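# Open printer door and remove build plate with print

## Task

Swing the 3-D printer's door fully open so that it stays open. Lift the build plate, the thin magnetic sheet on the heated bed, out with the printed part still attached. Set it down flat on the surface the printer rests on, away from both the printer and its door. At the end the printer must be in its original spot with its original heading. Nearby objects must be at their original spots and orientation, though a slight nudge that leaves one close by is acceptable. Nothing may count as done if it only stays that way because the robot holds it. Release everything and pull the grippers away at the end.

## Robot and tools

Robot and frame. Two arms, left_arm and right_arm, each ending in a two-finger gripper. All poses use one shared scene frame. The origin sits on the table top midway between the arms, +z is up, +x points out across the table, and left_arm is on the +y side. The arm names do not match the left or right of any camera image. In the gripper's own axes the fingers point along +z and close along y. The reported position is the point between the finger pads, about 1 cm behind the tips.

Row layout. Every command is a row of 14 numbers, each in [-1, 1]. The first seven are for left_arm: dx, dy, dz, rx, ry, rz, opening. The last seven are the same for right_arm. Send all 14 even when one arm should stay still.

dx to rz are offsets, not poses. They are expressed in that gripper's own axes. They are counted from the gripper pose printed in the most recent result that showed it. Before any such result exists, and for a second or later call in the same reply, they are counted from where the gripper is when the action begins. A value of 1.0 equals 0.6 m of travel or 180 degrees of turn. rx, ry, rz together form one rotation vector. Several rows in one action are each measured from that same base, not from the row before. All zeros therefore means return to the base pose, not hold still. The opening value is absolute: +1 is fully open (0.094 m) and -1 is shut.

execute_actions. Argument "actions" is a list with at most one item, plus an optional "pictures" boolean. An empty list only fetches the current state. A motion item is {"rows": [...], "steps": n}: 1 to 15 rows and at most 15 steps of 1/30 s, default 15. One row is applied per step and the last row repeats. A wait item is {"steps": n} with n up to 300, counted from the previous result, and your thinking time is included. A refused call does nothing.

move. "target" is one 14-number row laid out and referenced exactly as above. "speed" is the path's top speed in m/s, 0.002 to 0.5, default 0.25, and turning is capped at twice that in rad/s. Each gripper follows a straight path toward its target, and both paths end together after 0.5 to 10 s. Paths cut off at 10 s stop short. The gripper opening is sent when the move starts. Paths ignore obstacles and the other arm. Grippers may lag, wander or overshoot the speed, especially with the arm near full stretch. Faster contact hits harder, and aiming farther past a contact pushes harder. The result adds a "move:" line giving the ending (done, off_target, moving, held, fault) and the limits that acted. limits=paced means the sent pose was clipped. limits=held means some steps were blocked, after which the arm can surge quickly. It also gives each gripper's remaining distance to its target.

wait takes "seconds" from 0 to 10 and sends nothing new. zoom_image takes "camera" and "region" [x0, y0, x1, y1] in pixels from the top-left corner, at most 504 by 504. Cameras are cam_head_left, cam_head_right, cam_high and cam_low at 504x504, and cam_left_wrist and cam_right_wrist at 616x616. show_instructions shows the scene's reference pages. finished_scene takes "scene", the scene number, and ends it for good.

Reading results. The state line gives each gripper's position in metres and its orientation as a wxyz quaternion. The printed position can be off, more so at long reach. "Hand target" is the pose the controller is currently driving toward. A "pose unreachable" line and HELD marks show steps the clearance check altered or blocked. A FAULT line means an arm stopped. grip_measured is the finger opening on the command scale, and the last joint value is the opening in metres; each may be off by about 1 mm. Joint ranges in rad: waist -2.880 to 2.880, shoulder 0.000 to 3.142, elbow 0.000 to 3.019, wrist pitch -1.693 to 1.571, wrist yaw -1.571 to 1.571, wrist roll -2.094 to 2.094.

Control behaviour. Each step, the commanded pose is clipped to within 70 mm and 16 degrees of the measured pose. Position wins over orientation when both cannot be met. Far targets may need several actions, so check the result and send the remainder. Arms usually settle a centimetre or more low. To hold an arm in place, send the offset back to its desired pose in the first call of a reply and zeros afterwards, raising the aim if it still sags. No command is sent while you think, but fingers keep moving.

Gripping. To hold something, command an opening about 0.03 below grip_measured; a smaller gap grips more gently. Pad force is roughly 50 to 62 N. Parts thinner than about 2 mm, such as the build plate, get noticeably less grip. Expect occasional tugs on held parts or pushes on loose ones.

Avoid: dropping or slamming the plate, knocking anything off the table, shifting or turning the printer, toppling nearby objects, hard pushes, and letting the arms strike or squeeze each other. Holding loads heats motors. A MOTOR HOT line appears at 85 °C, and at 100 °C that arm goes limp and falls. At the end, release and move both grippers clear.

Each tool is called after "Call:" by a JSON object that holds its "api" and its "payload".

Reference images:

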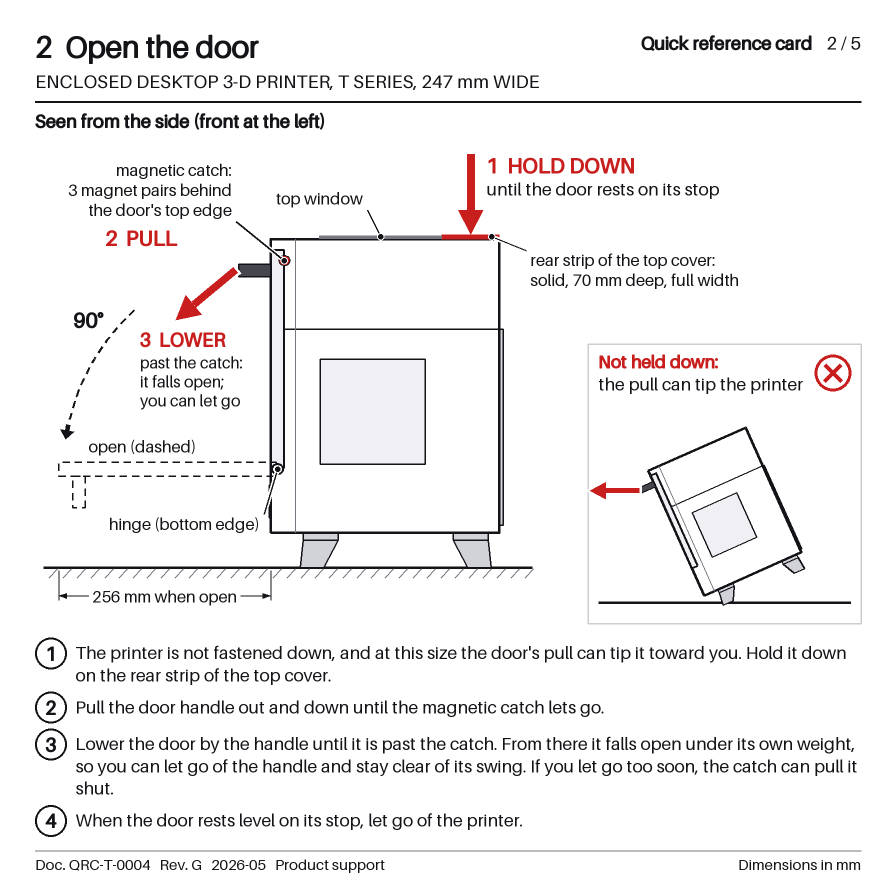

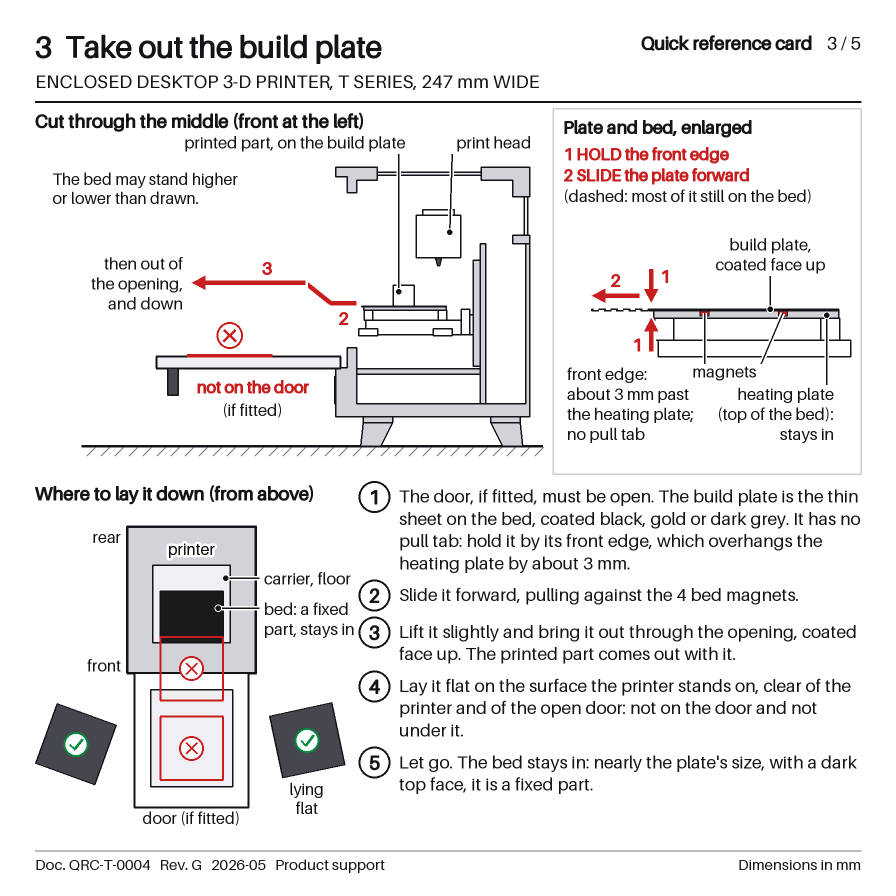

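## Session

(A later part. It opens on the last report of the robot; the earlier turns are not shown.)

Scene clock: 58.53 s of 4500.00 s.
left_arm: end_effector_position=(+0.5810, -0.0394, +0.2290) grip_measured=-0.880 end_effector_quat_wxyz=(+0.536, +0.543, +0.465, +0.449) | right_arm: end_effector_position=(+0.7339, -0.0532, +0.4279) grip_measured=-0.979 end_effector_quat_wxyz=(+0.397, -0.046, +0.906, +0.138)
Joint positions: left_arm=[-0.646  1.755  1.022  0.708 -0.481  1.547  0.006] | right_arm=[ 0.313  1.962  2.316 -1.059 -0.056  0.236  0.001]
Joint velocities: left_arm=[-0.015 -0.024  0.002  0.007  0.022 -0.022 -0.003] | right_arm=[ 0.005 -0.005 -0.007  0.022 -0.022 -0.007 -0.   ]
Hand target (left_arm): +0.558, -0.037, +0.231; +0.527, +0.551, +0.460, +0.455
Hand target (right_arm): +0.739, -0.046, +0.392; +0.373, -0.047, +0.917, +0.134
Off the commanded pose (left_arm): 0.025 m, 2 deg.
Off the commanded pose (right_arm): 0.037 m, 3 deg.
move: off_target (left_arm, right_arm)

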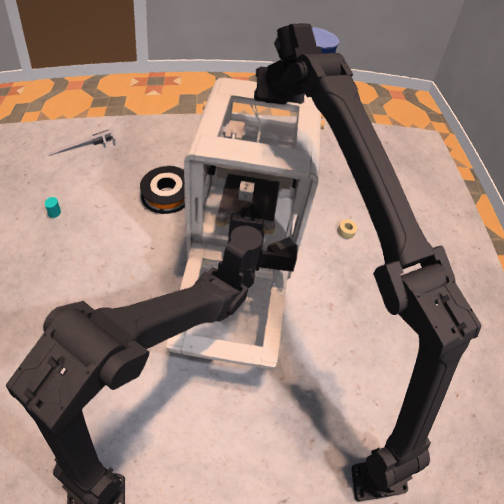

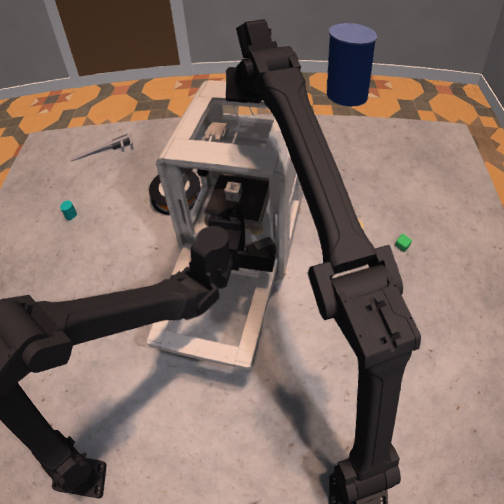

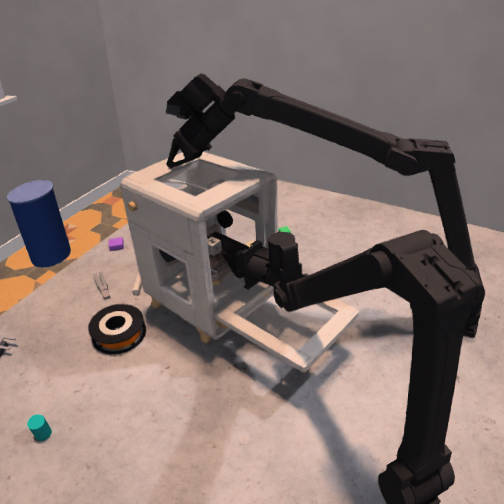

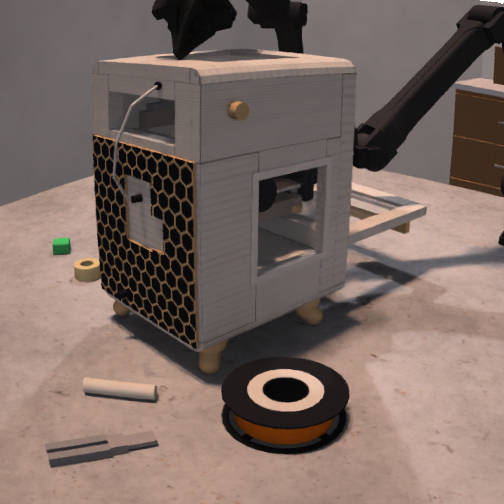

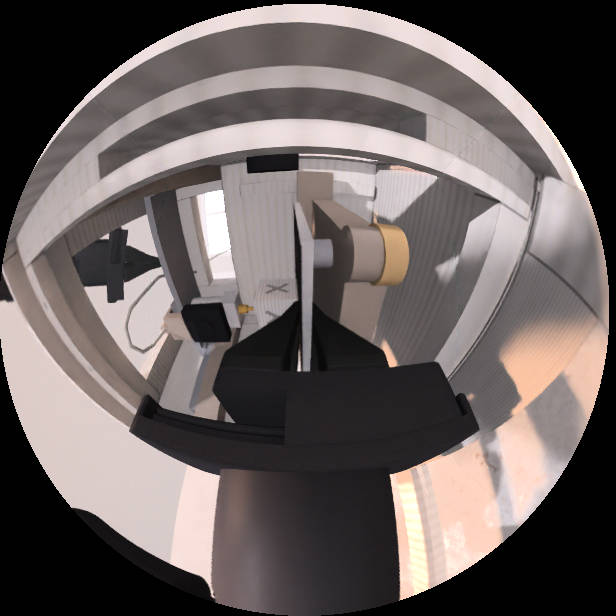

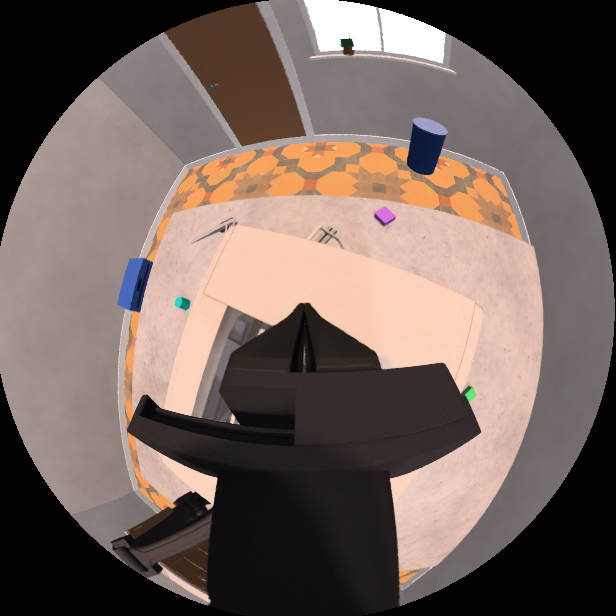

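Call:
{"api": "move", "payload": {"target": [0,0.01,0.045,0,0,0,-1,0,0,0.03,0,0.01,0,-1], "speed": 0.02}}

Call:
{"api": "move", "payload": {"target": [0,-0.035,-0.06,0,0,0,-0.75,0.04,0,0.06,0,0.02,0,-1], "speed": 0.02}}

Call:
{"api": "zoom_image", "payload": {"camera": "cam_left_wrist", "region": [200,180,420,400]}}

Scene clock: 60.70 s of 4500.00 s.
left_arm: end_effector_position=(+0.5826, -0.0403, +0.2299) grip_measured=-0.881 end_effector_quat_wxyz=(+0.539, +0.543, +0.464, +0.446) | right_arm: end_effector_position=(+0.7344, -0.0524, +0.4283) grip_measured=-0.979 end_effector_quat_wxyz=(+0.390, -0.047, +0.909, +0.138)
Joint positions: left_arm=[-0.644  1.756  1.026  0.708 -0.471  1.546  0.006] | right_arm=[ 0.313  1.978  2.35  -1.091 -0.06   0.236  0.001]
Joint velocities: left_arm=[-0.005  0.005 -0.022  0.002  0.022 -0.051 -0.   ] | right_arm=[-0.015  0.015  0.007  0.002  0.007 -0.007  0.001]
Hand target (left_arm): +0.606, -0.043, +0.234; +0.536, +0.543, +0.465, +0.449
Hand target (right_arm): +0.745, -0.048, +0.415; +0.383, -0.049, +0.912, +0.138
Off the commanded pose (left_arm): 0.026 m, 0 deg.
Off the commanded pose (right_arm): 0.018 m, 1 deg.
move: off_target (left_arm, right_arm)

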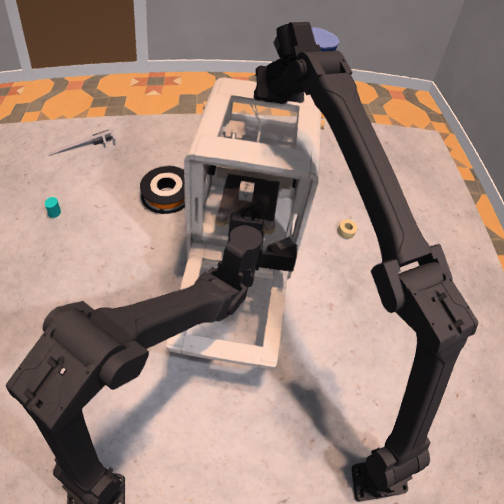

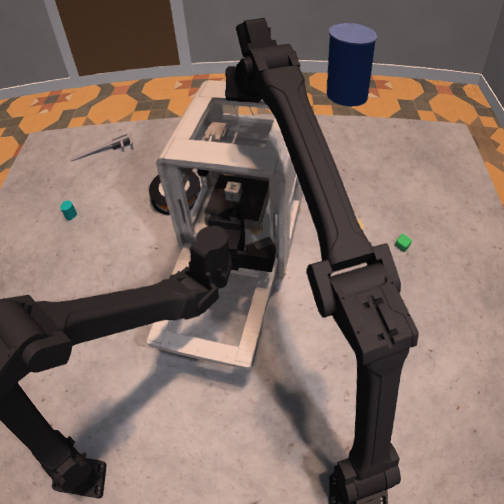

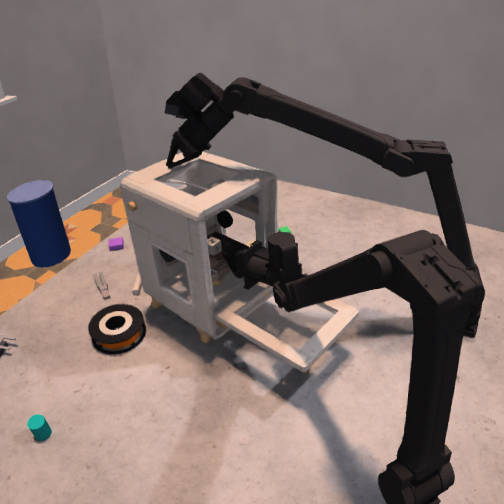

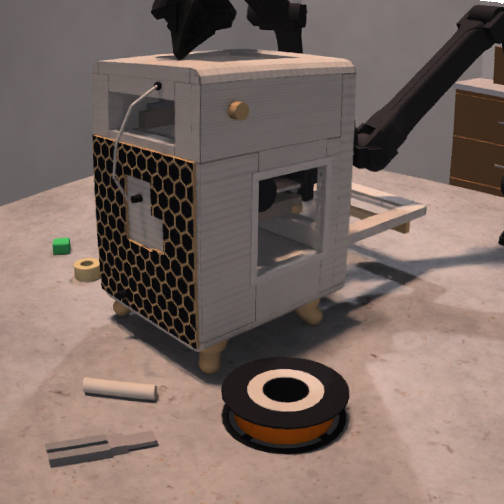

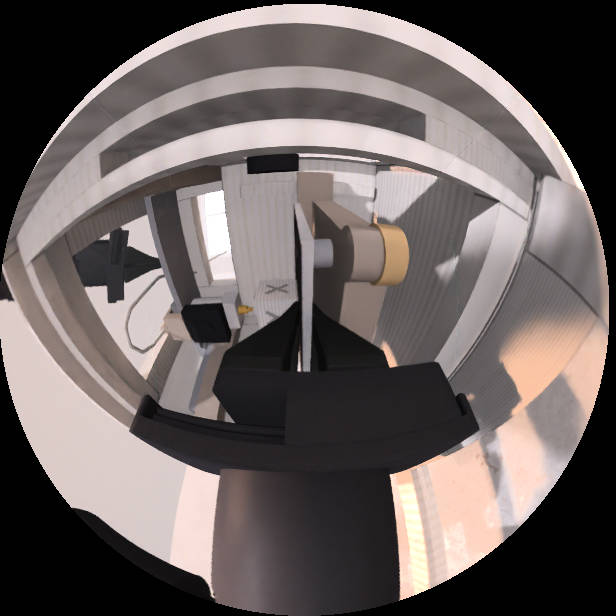

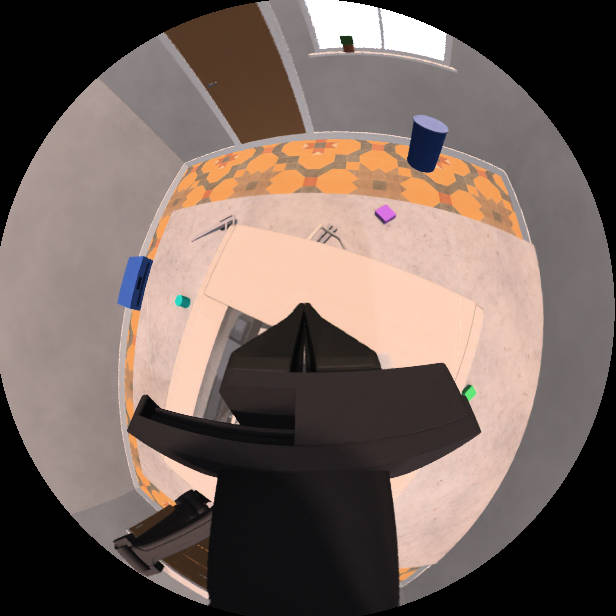

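Scene clock: 63.10 s of 4500.00 s.
left_arm: end_effector_position=(+0.5574, -0.0273, +0.2251) grip_measured=-0.751 end_effector_quat_wxyz=(+0.545, +0.530, +0.466, +0.453) | right_arm: end_effector_position=(+0.7342, -0.0519, +0.4286) grip_measured=-0.979 end_effector_quat_wxyz=(+0.390, -0.048, +0.909, +0.140)
Joint positions: left_arm=[-0.658  1.723  0.937  0.791 -0.501  1.546  0.012] | right_arm=[ 0.313  1.978  2.35  -1.091 -0.063  0.236  0.001]
Joint velocities: left_arm=[-0.015 -0.015 -0.002  0.017 -0.037 -0.007  0.001] | right_arm=[-0.005  0.005 -0.017 -0.017  0.066  0.022 -0.   ]
Hand target (left_arm): +0.547, -0.034, +0.210; +0.539, +0.543, +0.464, +0.446
Hand target (right_arm): +0.741, -0.042, +0.387; +0.362, -0.052, +0.921, +0.137
Off the commanded pose (left_arm): 0.020 m, 2 deg.
Off the commanded pose (right_arm): 0.044 m, 4 deg.
move: off_target (left_arm, right_arm)

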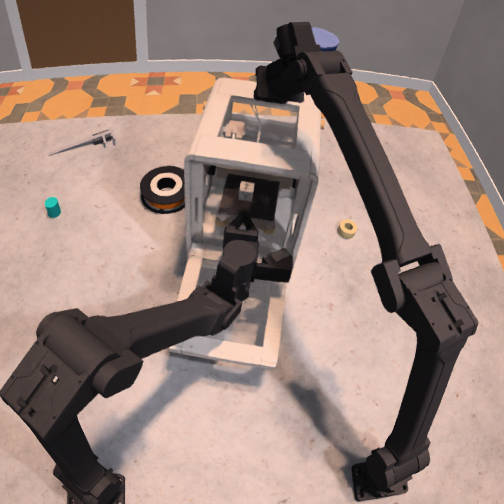

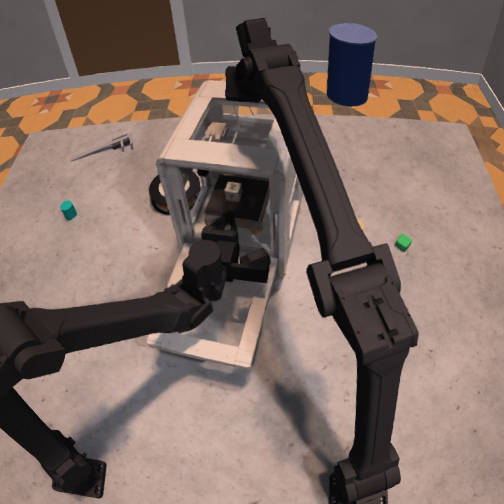

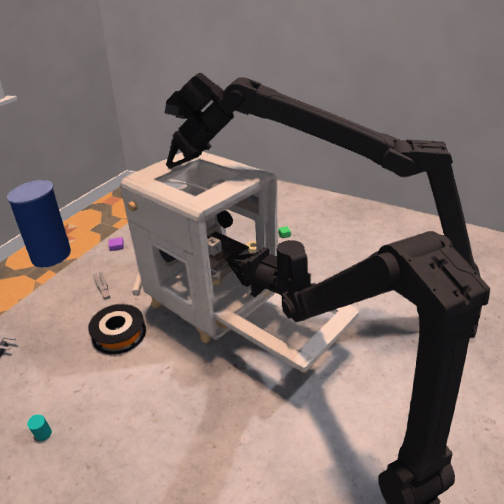

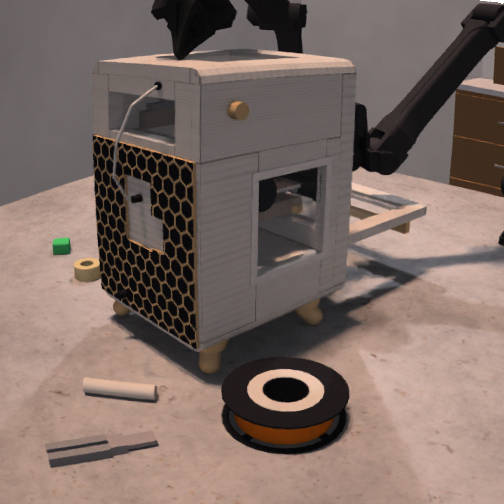

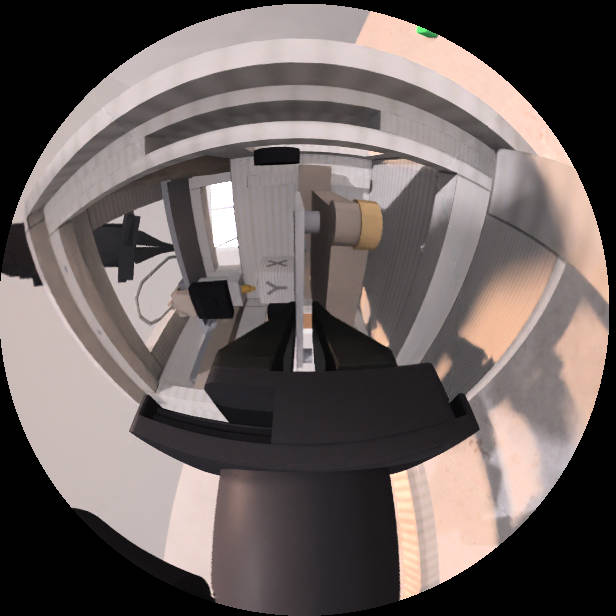

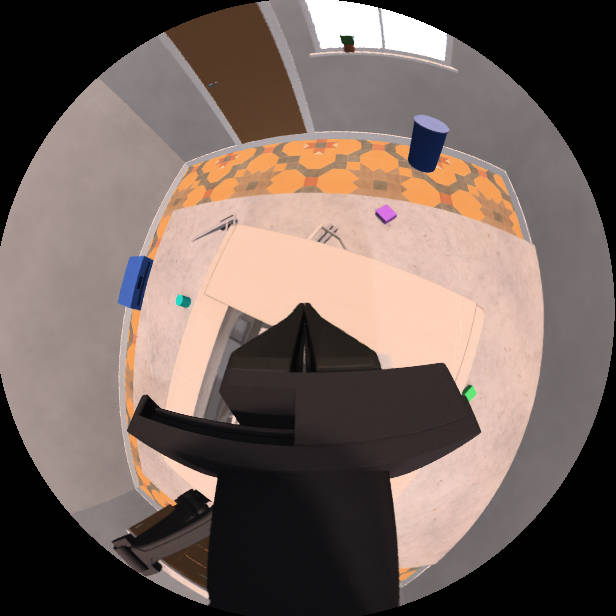

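Region (200, 180, 420, 400) of cam_left_wrist's 616x616 image, scaled by 2.291, with more detail than that image has.

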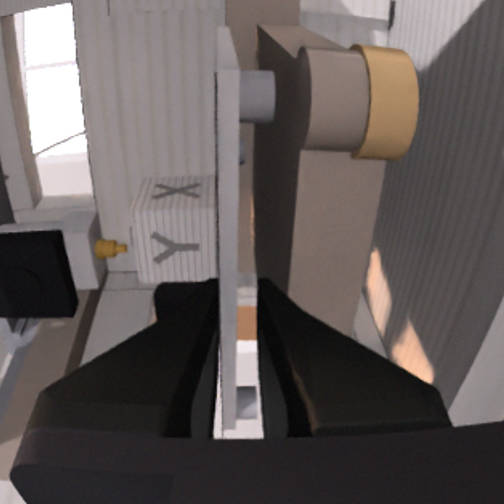

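Call:
{"api": "move", "payload": {"target": [0,0.04,0.0,0,0,0,-0.75,0.03,0,0.04,0,0.01,0,-1], "speed": 0.02}}

Call:
{"api": "move", "payload": {"target": [0,0.022,0.04,0,0,0,-0.75,0.03,0,0.04,0,0.01,0,-1], "speed": 0.015}}

Call:
{"api": "zoom_image", "payload": {"camera": "cam_left_wrist", "region": [200,180,420,400]}}

Scene clock: 65.40 s of 4500.00 s.
left_arm: end_effector_position=(+0.5549, -0.0253, +0.2321) grip_measured=-0.751 end_effector_quat_wxyz=(+0.537, +0.539, +0.467, +0.451) | right_arm: end_effector_position=(+0.7342, -0.0519, +0.4281) grip_measured=-0.979 end_effector_quat_wxyz=(+0.394, -0.048, +0.907, +0.141)
Joint positions: left_arm=[-0.658  1.691  0.937  0.735 -0.501  1.546  0.012] | right_arm=[ 0.313  1.968  2.328 -1.069 -0.063  0.236  0.001]
Joint velocities: left_arm=[-0.015 -0.015 -0.002 -0.017 -0.022  0.022 -0.001] | right_arm=[ 0.015 -0.015 -0.007 -0.002 -0.066  0.037 -0.001]
Hand target (left_arm): +0.557, -0.027, +0.249; +0.545, +0.530, +0.465, +0.453
Hand target (right_arm): +0.737, -0.045, +0.400; +0.376, -0.050, +0.915, +0.139
Off the commanded pose (left_arm): 0.017 m, 1 deg.
Off the commanded pose (right_arm): 0.030 m, 2 deg.
move: off_target (left_arm, right_arm)

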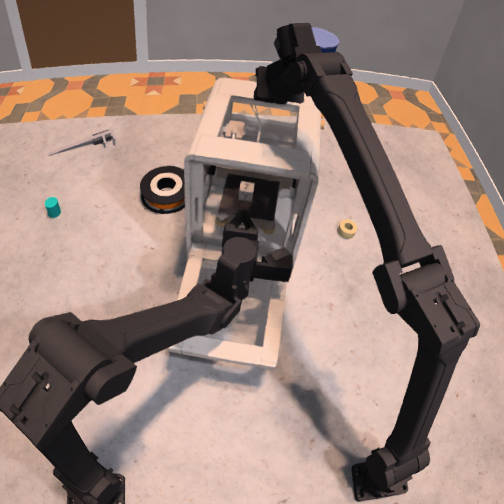

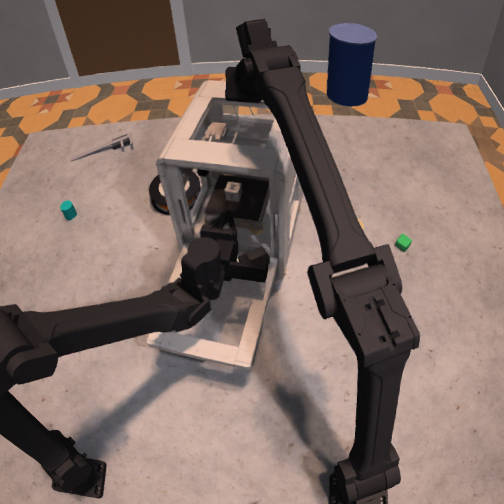

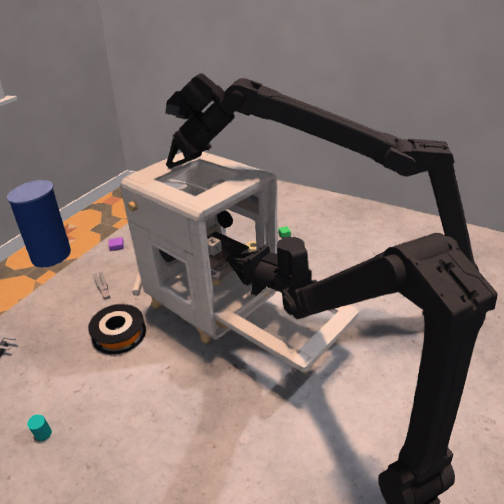

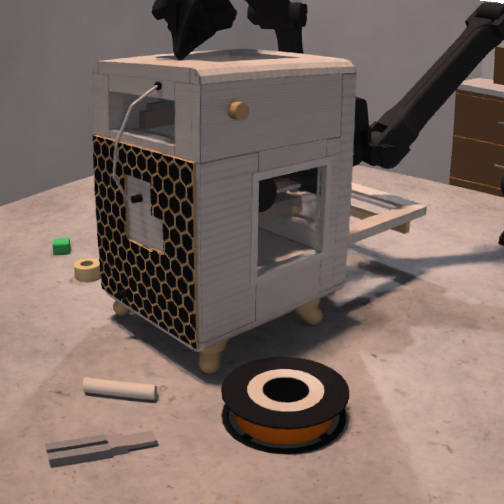

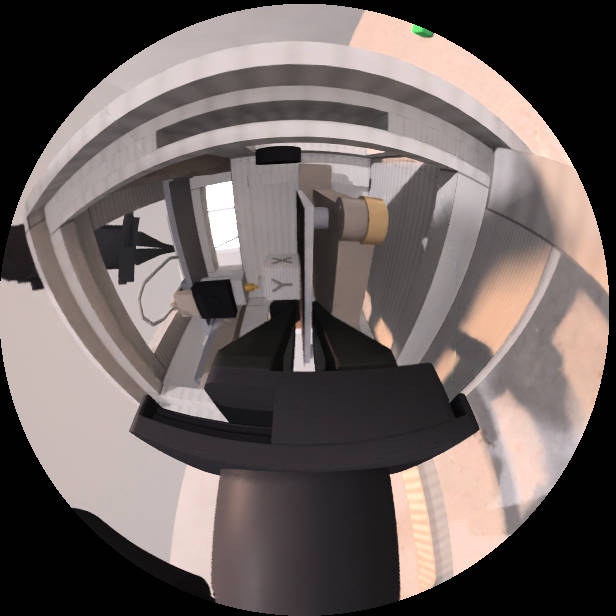

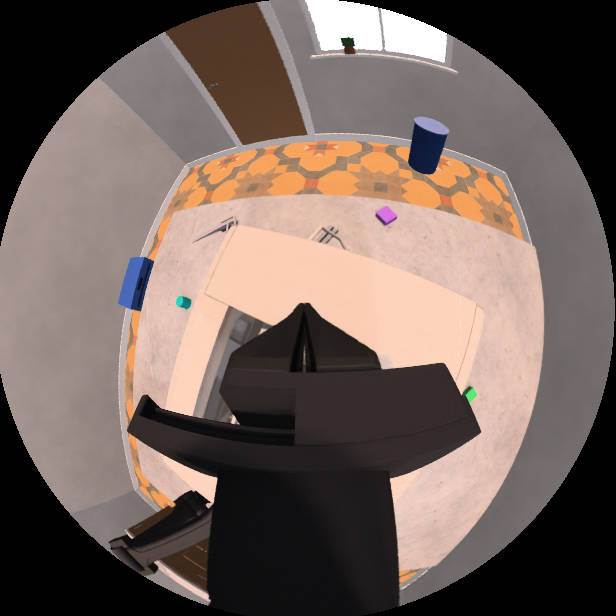

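Scene clock: 67.63 s of 4500.00 s.
left_arm: end_effector_position=(+0.5631, -0.0272, +0.2321) grip_measured=-0.751 end_effector_quat_wxyz=(+0.531, +0.548, +0.466, +0.447) | right_arm: end_effector_position=(+0.7340, -0.0520, +0.4282) grip_measured=-0.979 end_effector_quat_wxyz=(+0.398, -0.048, +0.905, +0.142)
Joint positions: left_arm=[-0.648  1.697  0.962  0.694 -0.481  1.546  0.012] | right_arm=[ 0.313  1.959  2.309 -1.05  -0.063  0.236  0.001]
Joint velocities: left_arm=[ 0.005 -0.005 -0.002 -0.002  0.066 -0.022 -0.   ] | right_arm=[-0.005 -0.005  0.002 -0.012 -0.007  0.022 -0.   ]
Hand target (left_arm): +0.578, -0.028, +0.245; +0.537, +0.539, +0.467, +0.452
Hand target (right_arm): +0.738, -0.044, +0.399; +0.380, -0.050, +0.913, +0.140
Off the commanded pose (left_arm): 0.020 m, 1 deg.
Off the commanded pose (right_arm): 0.030 m, 2 deg.
move: off_target (left_arm, right_arm)

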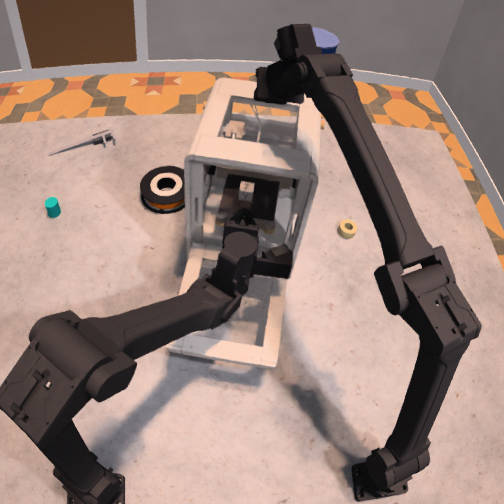

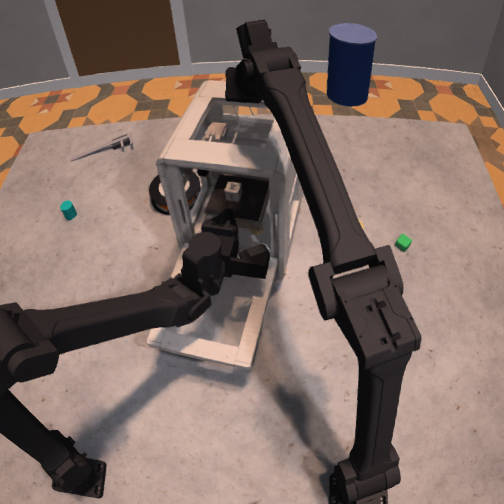

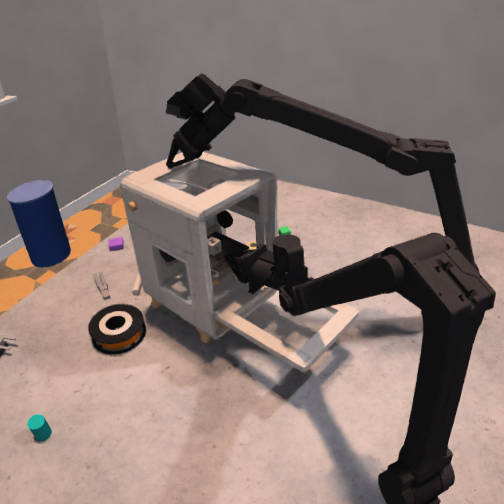

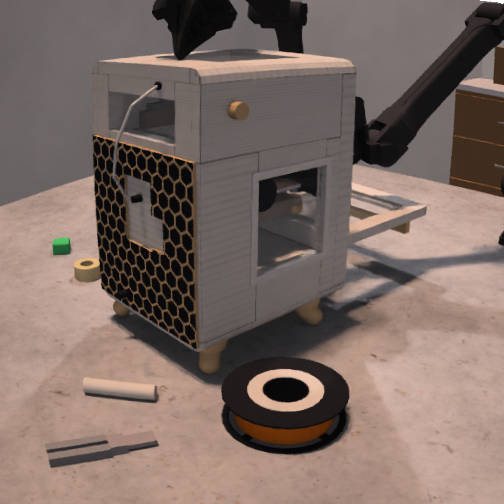

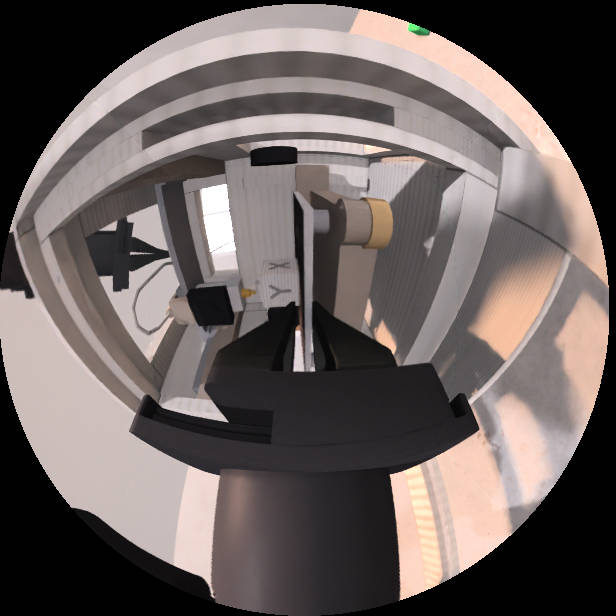

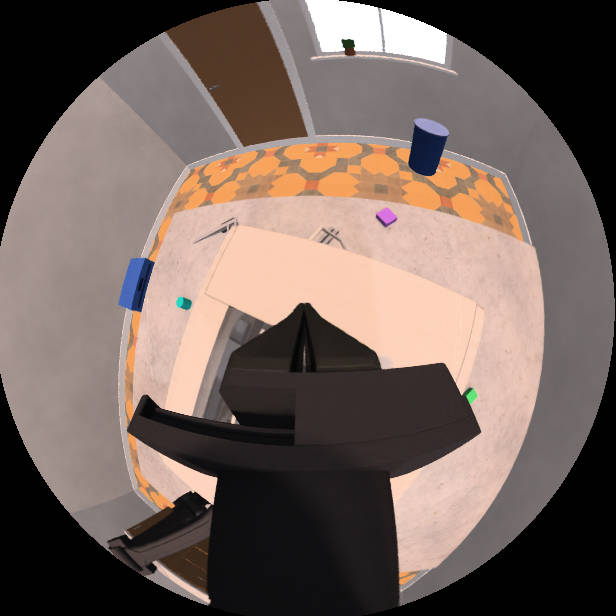

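Region (200, 180, 420, 400) of cam_left_wrist's 616x616 image, scaled by 2.291, with more detail than that image has.

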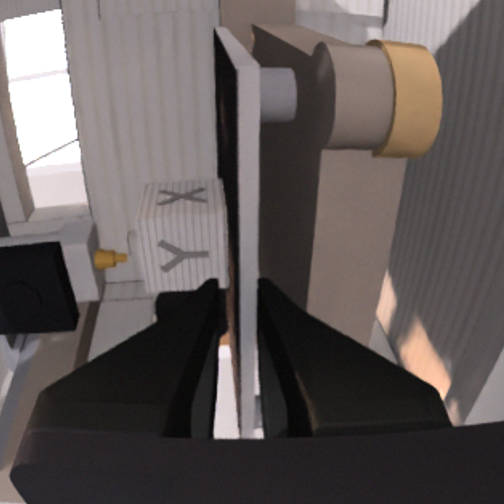

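Raise 3–4 mm while advancing.

Call:
{"api": "move", "payload": {"target": [0,0.033,0.02,-0.01,0,0,-0.75,0.03,0,0.04,0,0.01,0,-1], "speed": 0.015}}

Call:
{"api": "move", "payload": {"target": [0,0.024,0.045,-0.005,0,0,-0.75,0.03,0,0.04,0,0.01,0,-1], "speed": 0.015}}

Call:
{"api": "zoom_image", "payload": {"camera": "cam_left_wrist", "region": [200,180,420,400]}}

Scene clock: 71.83 s of 4500.00 s.
left_arm: end_effector_position=(+0.5629, -0.0287, +0.2319) grip_measured=-0.751 end_effector_quat_wxyz=(+0.532, +0.552, +0.463, +0.446) | right_arm: end_effector_position=(+0.7341, -0.0519, +0.4281) grip_measured=-0.979 end_effector_quat_wxyz=(+0.402, -0.048, +0.903, +0.143)
Joint positions: left_arm=[-0.648  1.697  0.962  0.694 -0.472  1.551  0.012] | right_arm=[ 0.313  1.952  2.293 -1.032 -0.063  0.236  0.001]
Joint velocities: left_arm=[ 0.005 -0.015 -0.012 -0.012 -0.007 -0.007  0.   ] | right_arm=[-0.024 -0.015  0.017  0.002  0.051 -0.051  0.   ]
Hand target (left_arm): +0.575, -0.029, +0.251; +0.540, +0.540, +0.459, +0.454
Hand target (right_arm): +0.738, -0.044, +0.399; +0.384, -0.050, +0.911, +0.141
Off the commanded pose (left_arm): 0.023 m, 2 deg.
Off the commanded pose (right_arm): 0.030 m, 2 deg.
move: off_target (left_arm, right_arm)

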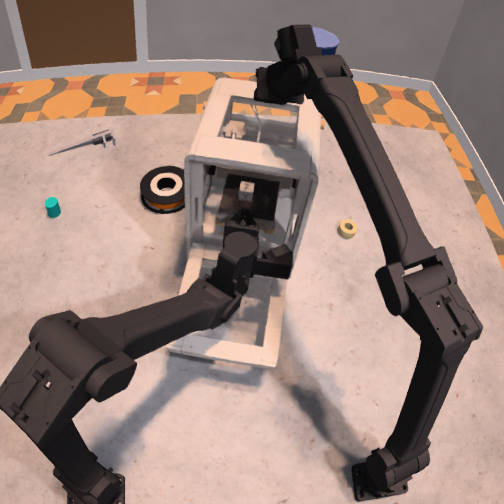

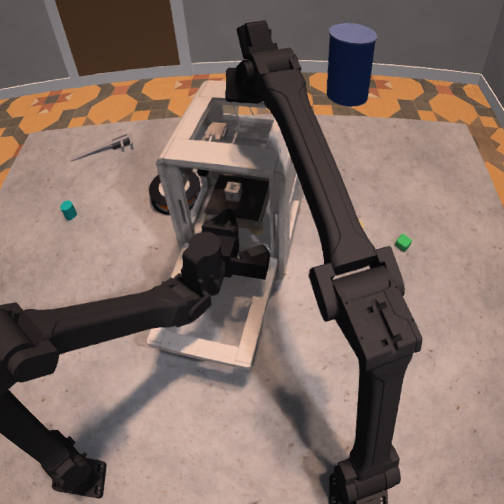

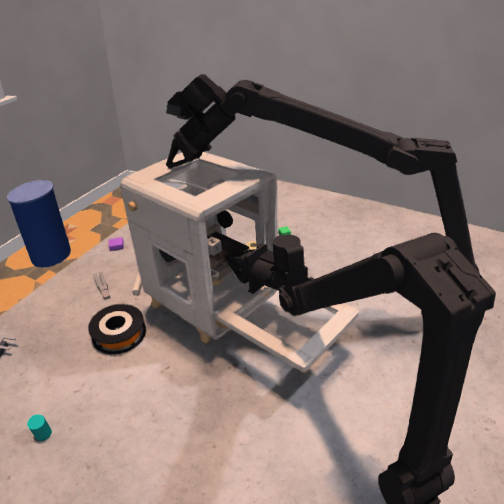

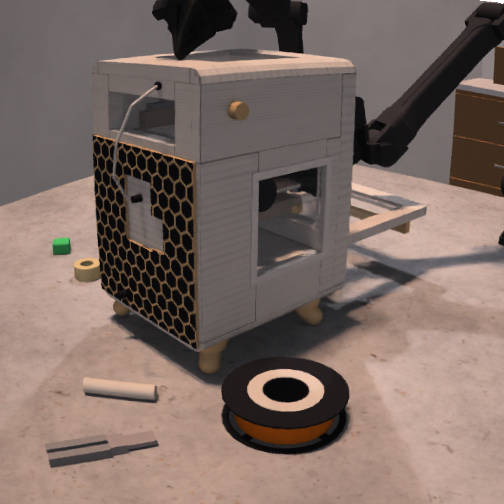

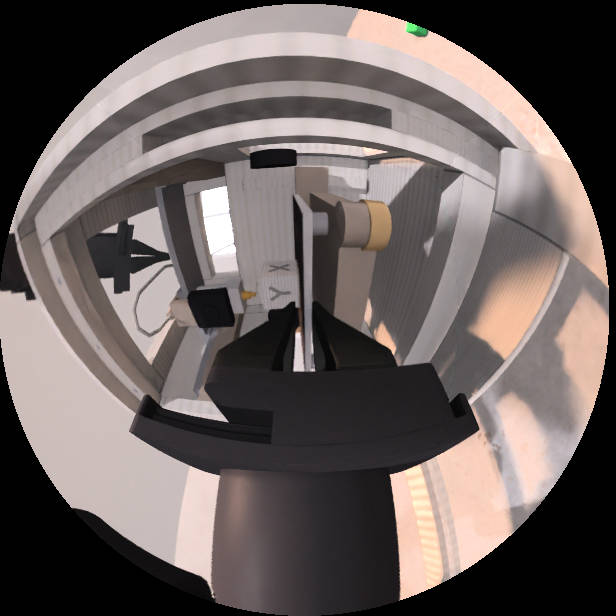

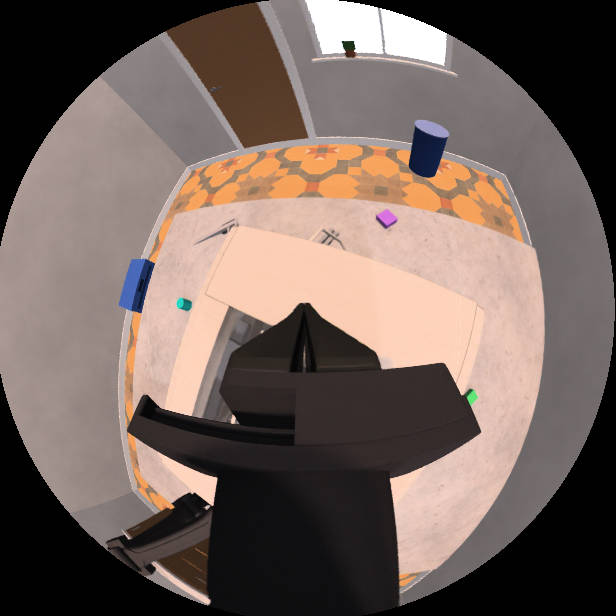

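Scene clock: 74.10 s of 4500.00 s.
left_arm: end_effector_position=(+0.5738, -0.0319, +0.2318) grip_measured=-0.751 end_effector_quat_wxyz=(+0.533, +0.555, +0.461, +0.442) | right_arm: end_effector_position=(+0.7346, -0.0518, +0.4282) grip_measured=-0.979 end_effector_quat_wxyz=(+0.406, -0.048, +0.901, +0.144)
Joint positions: left_arm=[-0.637  1.716  0.992  0.677 -0.451  1.551  0.012] | right_arm=[ 0.313  1.946  2.28  -1.016 -0.063  0.236  0.001]
Joint velocities: left_arm=[-0.015 -0.005  0.007  0.007  0.037 -0.022  0.001] | right_arm=[-0.015 -0.015  0.002 -0.012 -0.022  0.007  0.   ]
Hand target (left_arm): +0.589, -0.033, +0.245; +0.536, +0.547, +0.459, +0.450
Hand target (right_arm): +0.738, -0.044, +0.400; +0.388, -0.050, +0.909, +0.142
Off the commanded pose (left_arm): 0.021 m, 1 deg.
Off the commanded pose (right_arm): 0.030 m, 2 deg.
move: off_target (left_arm, right_arm)

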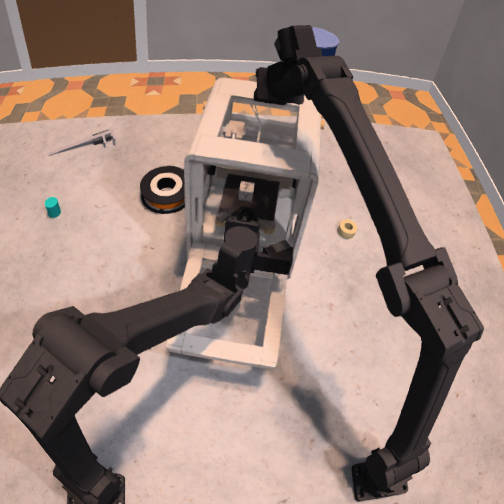

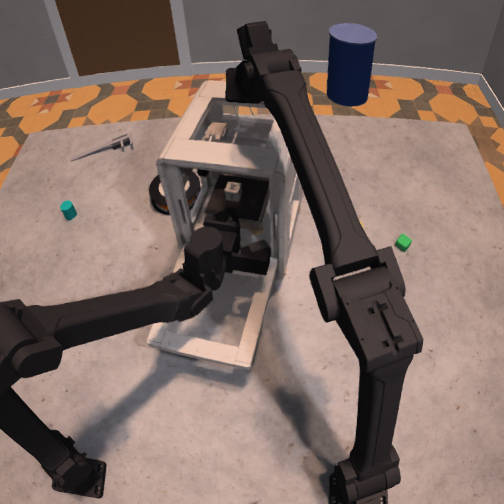

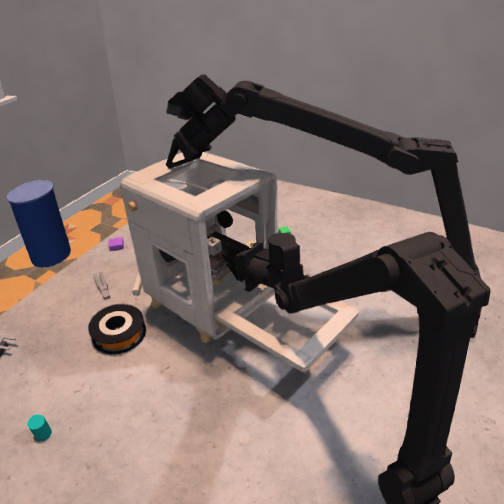

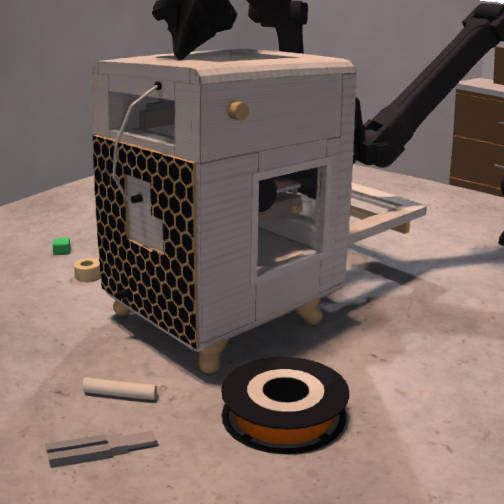

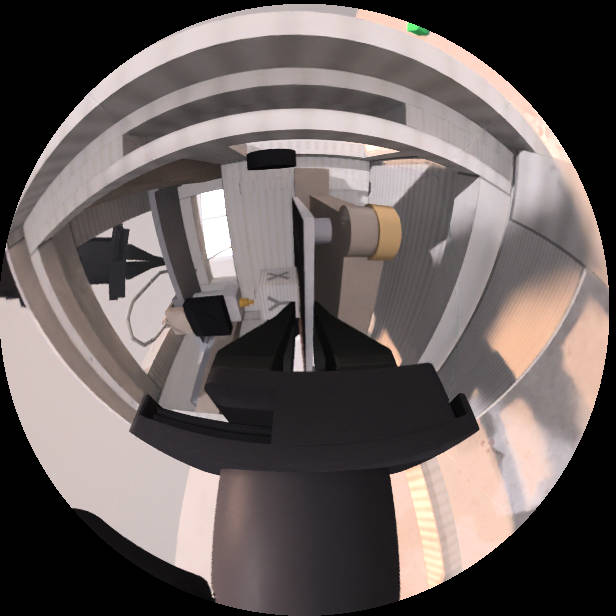

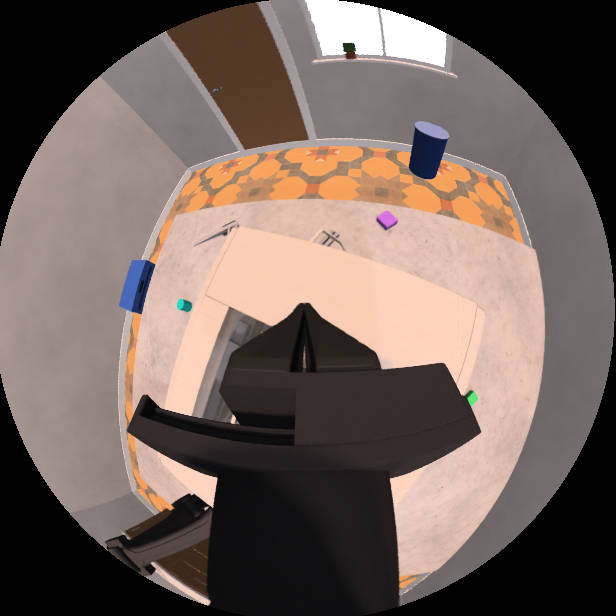

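Region (200, 180, 420, 400) of cam_left_wrist's 616x616 image, scaled by 2.291, with more detail than that image has.

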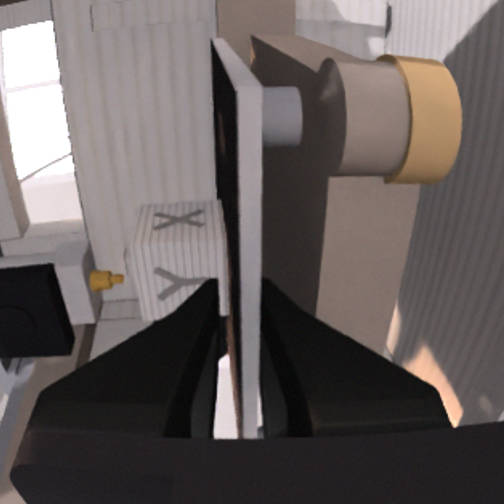

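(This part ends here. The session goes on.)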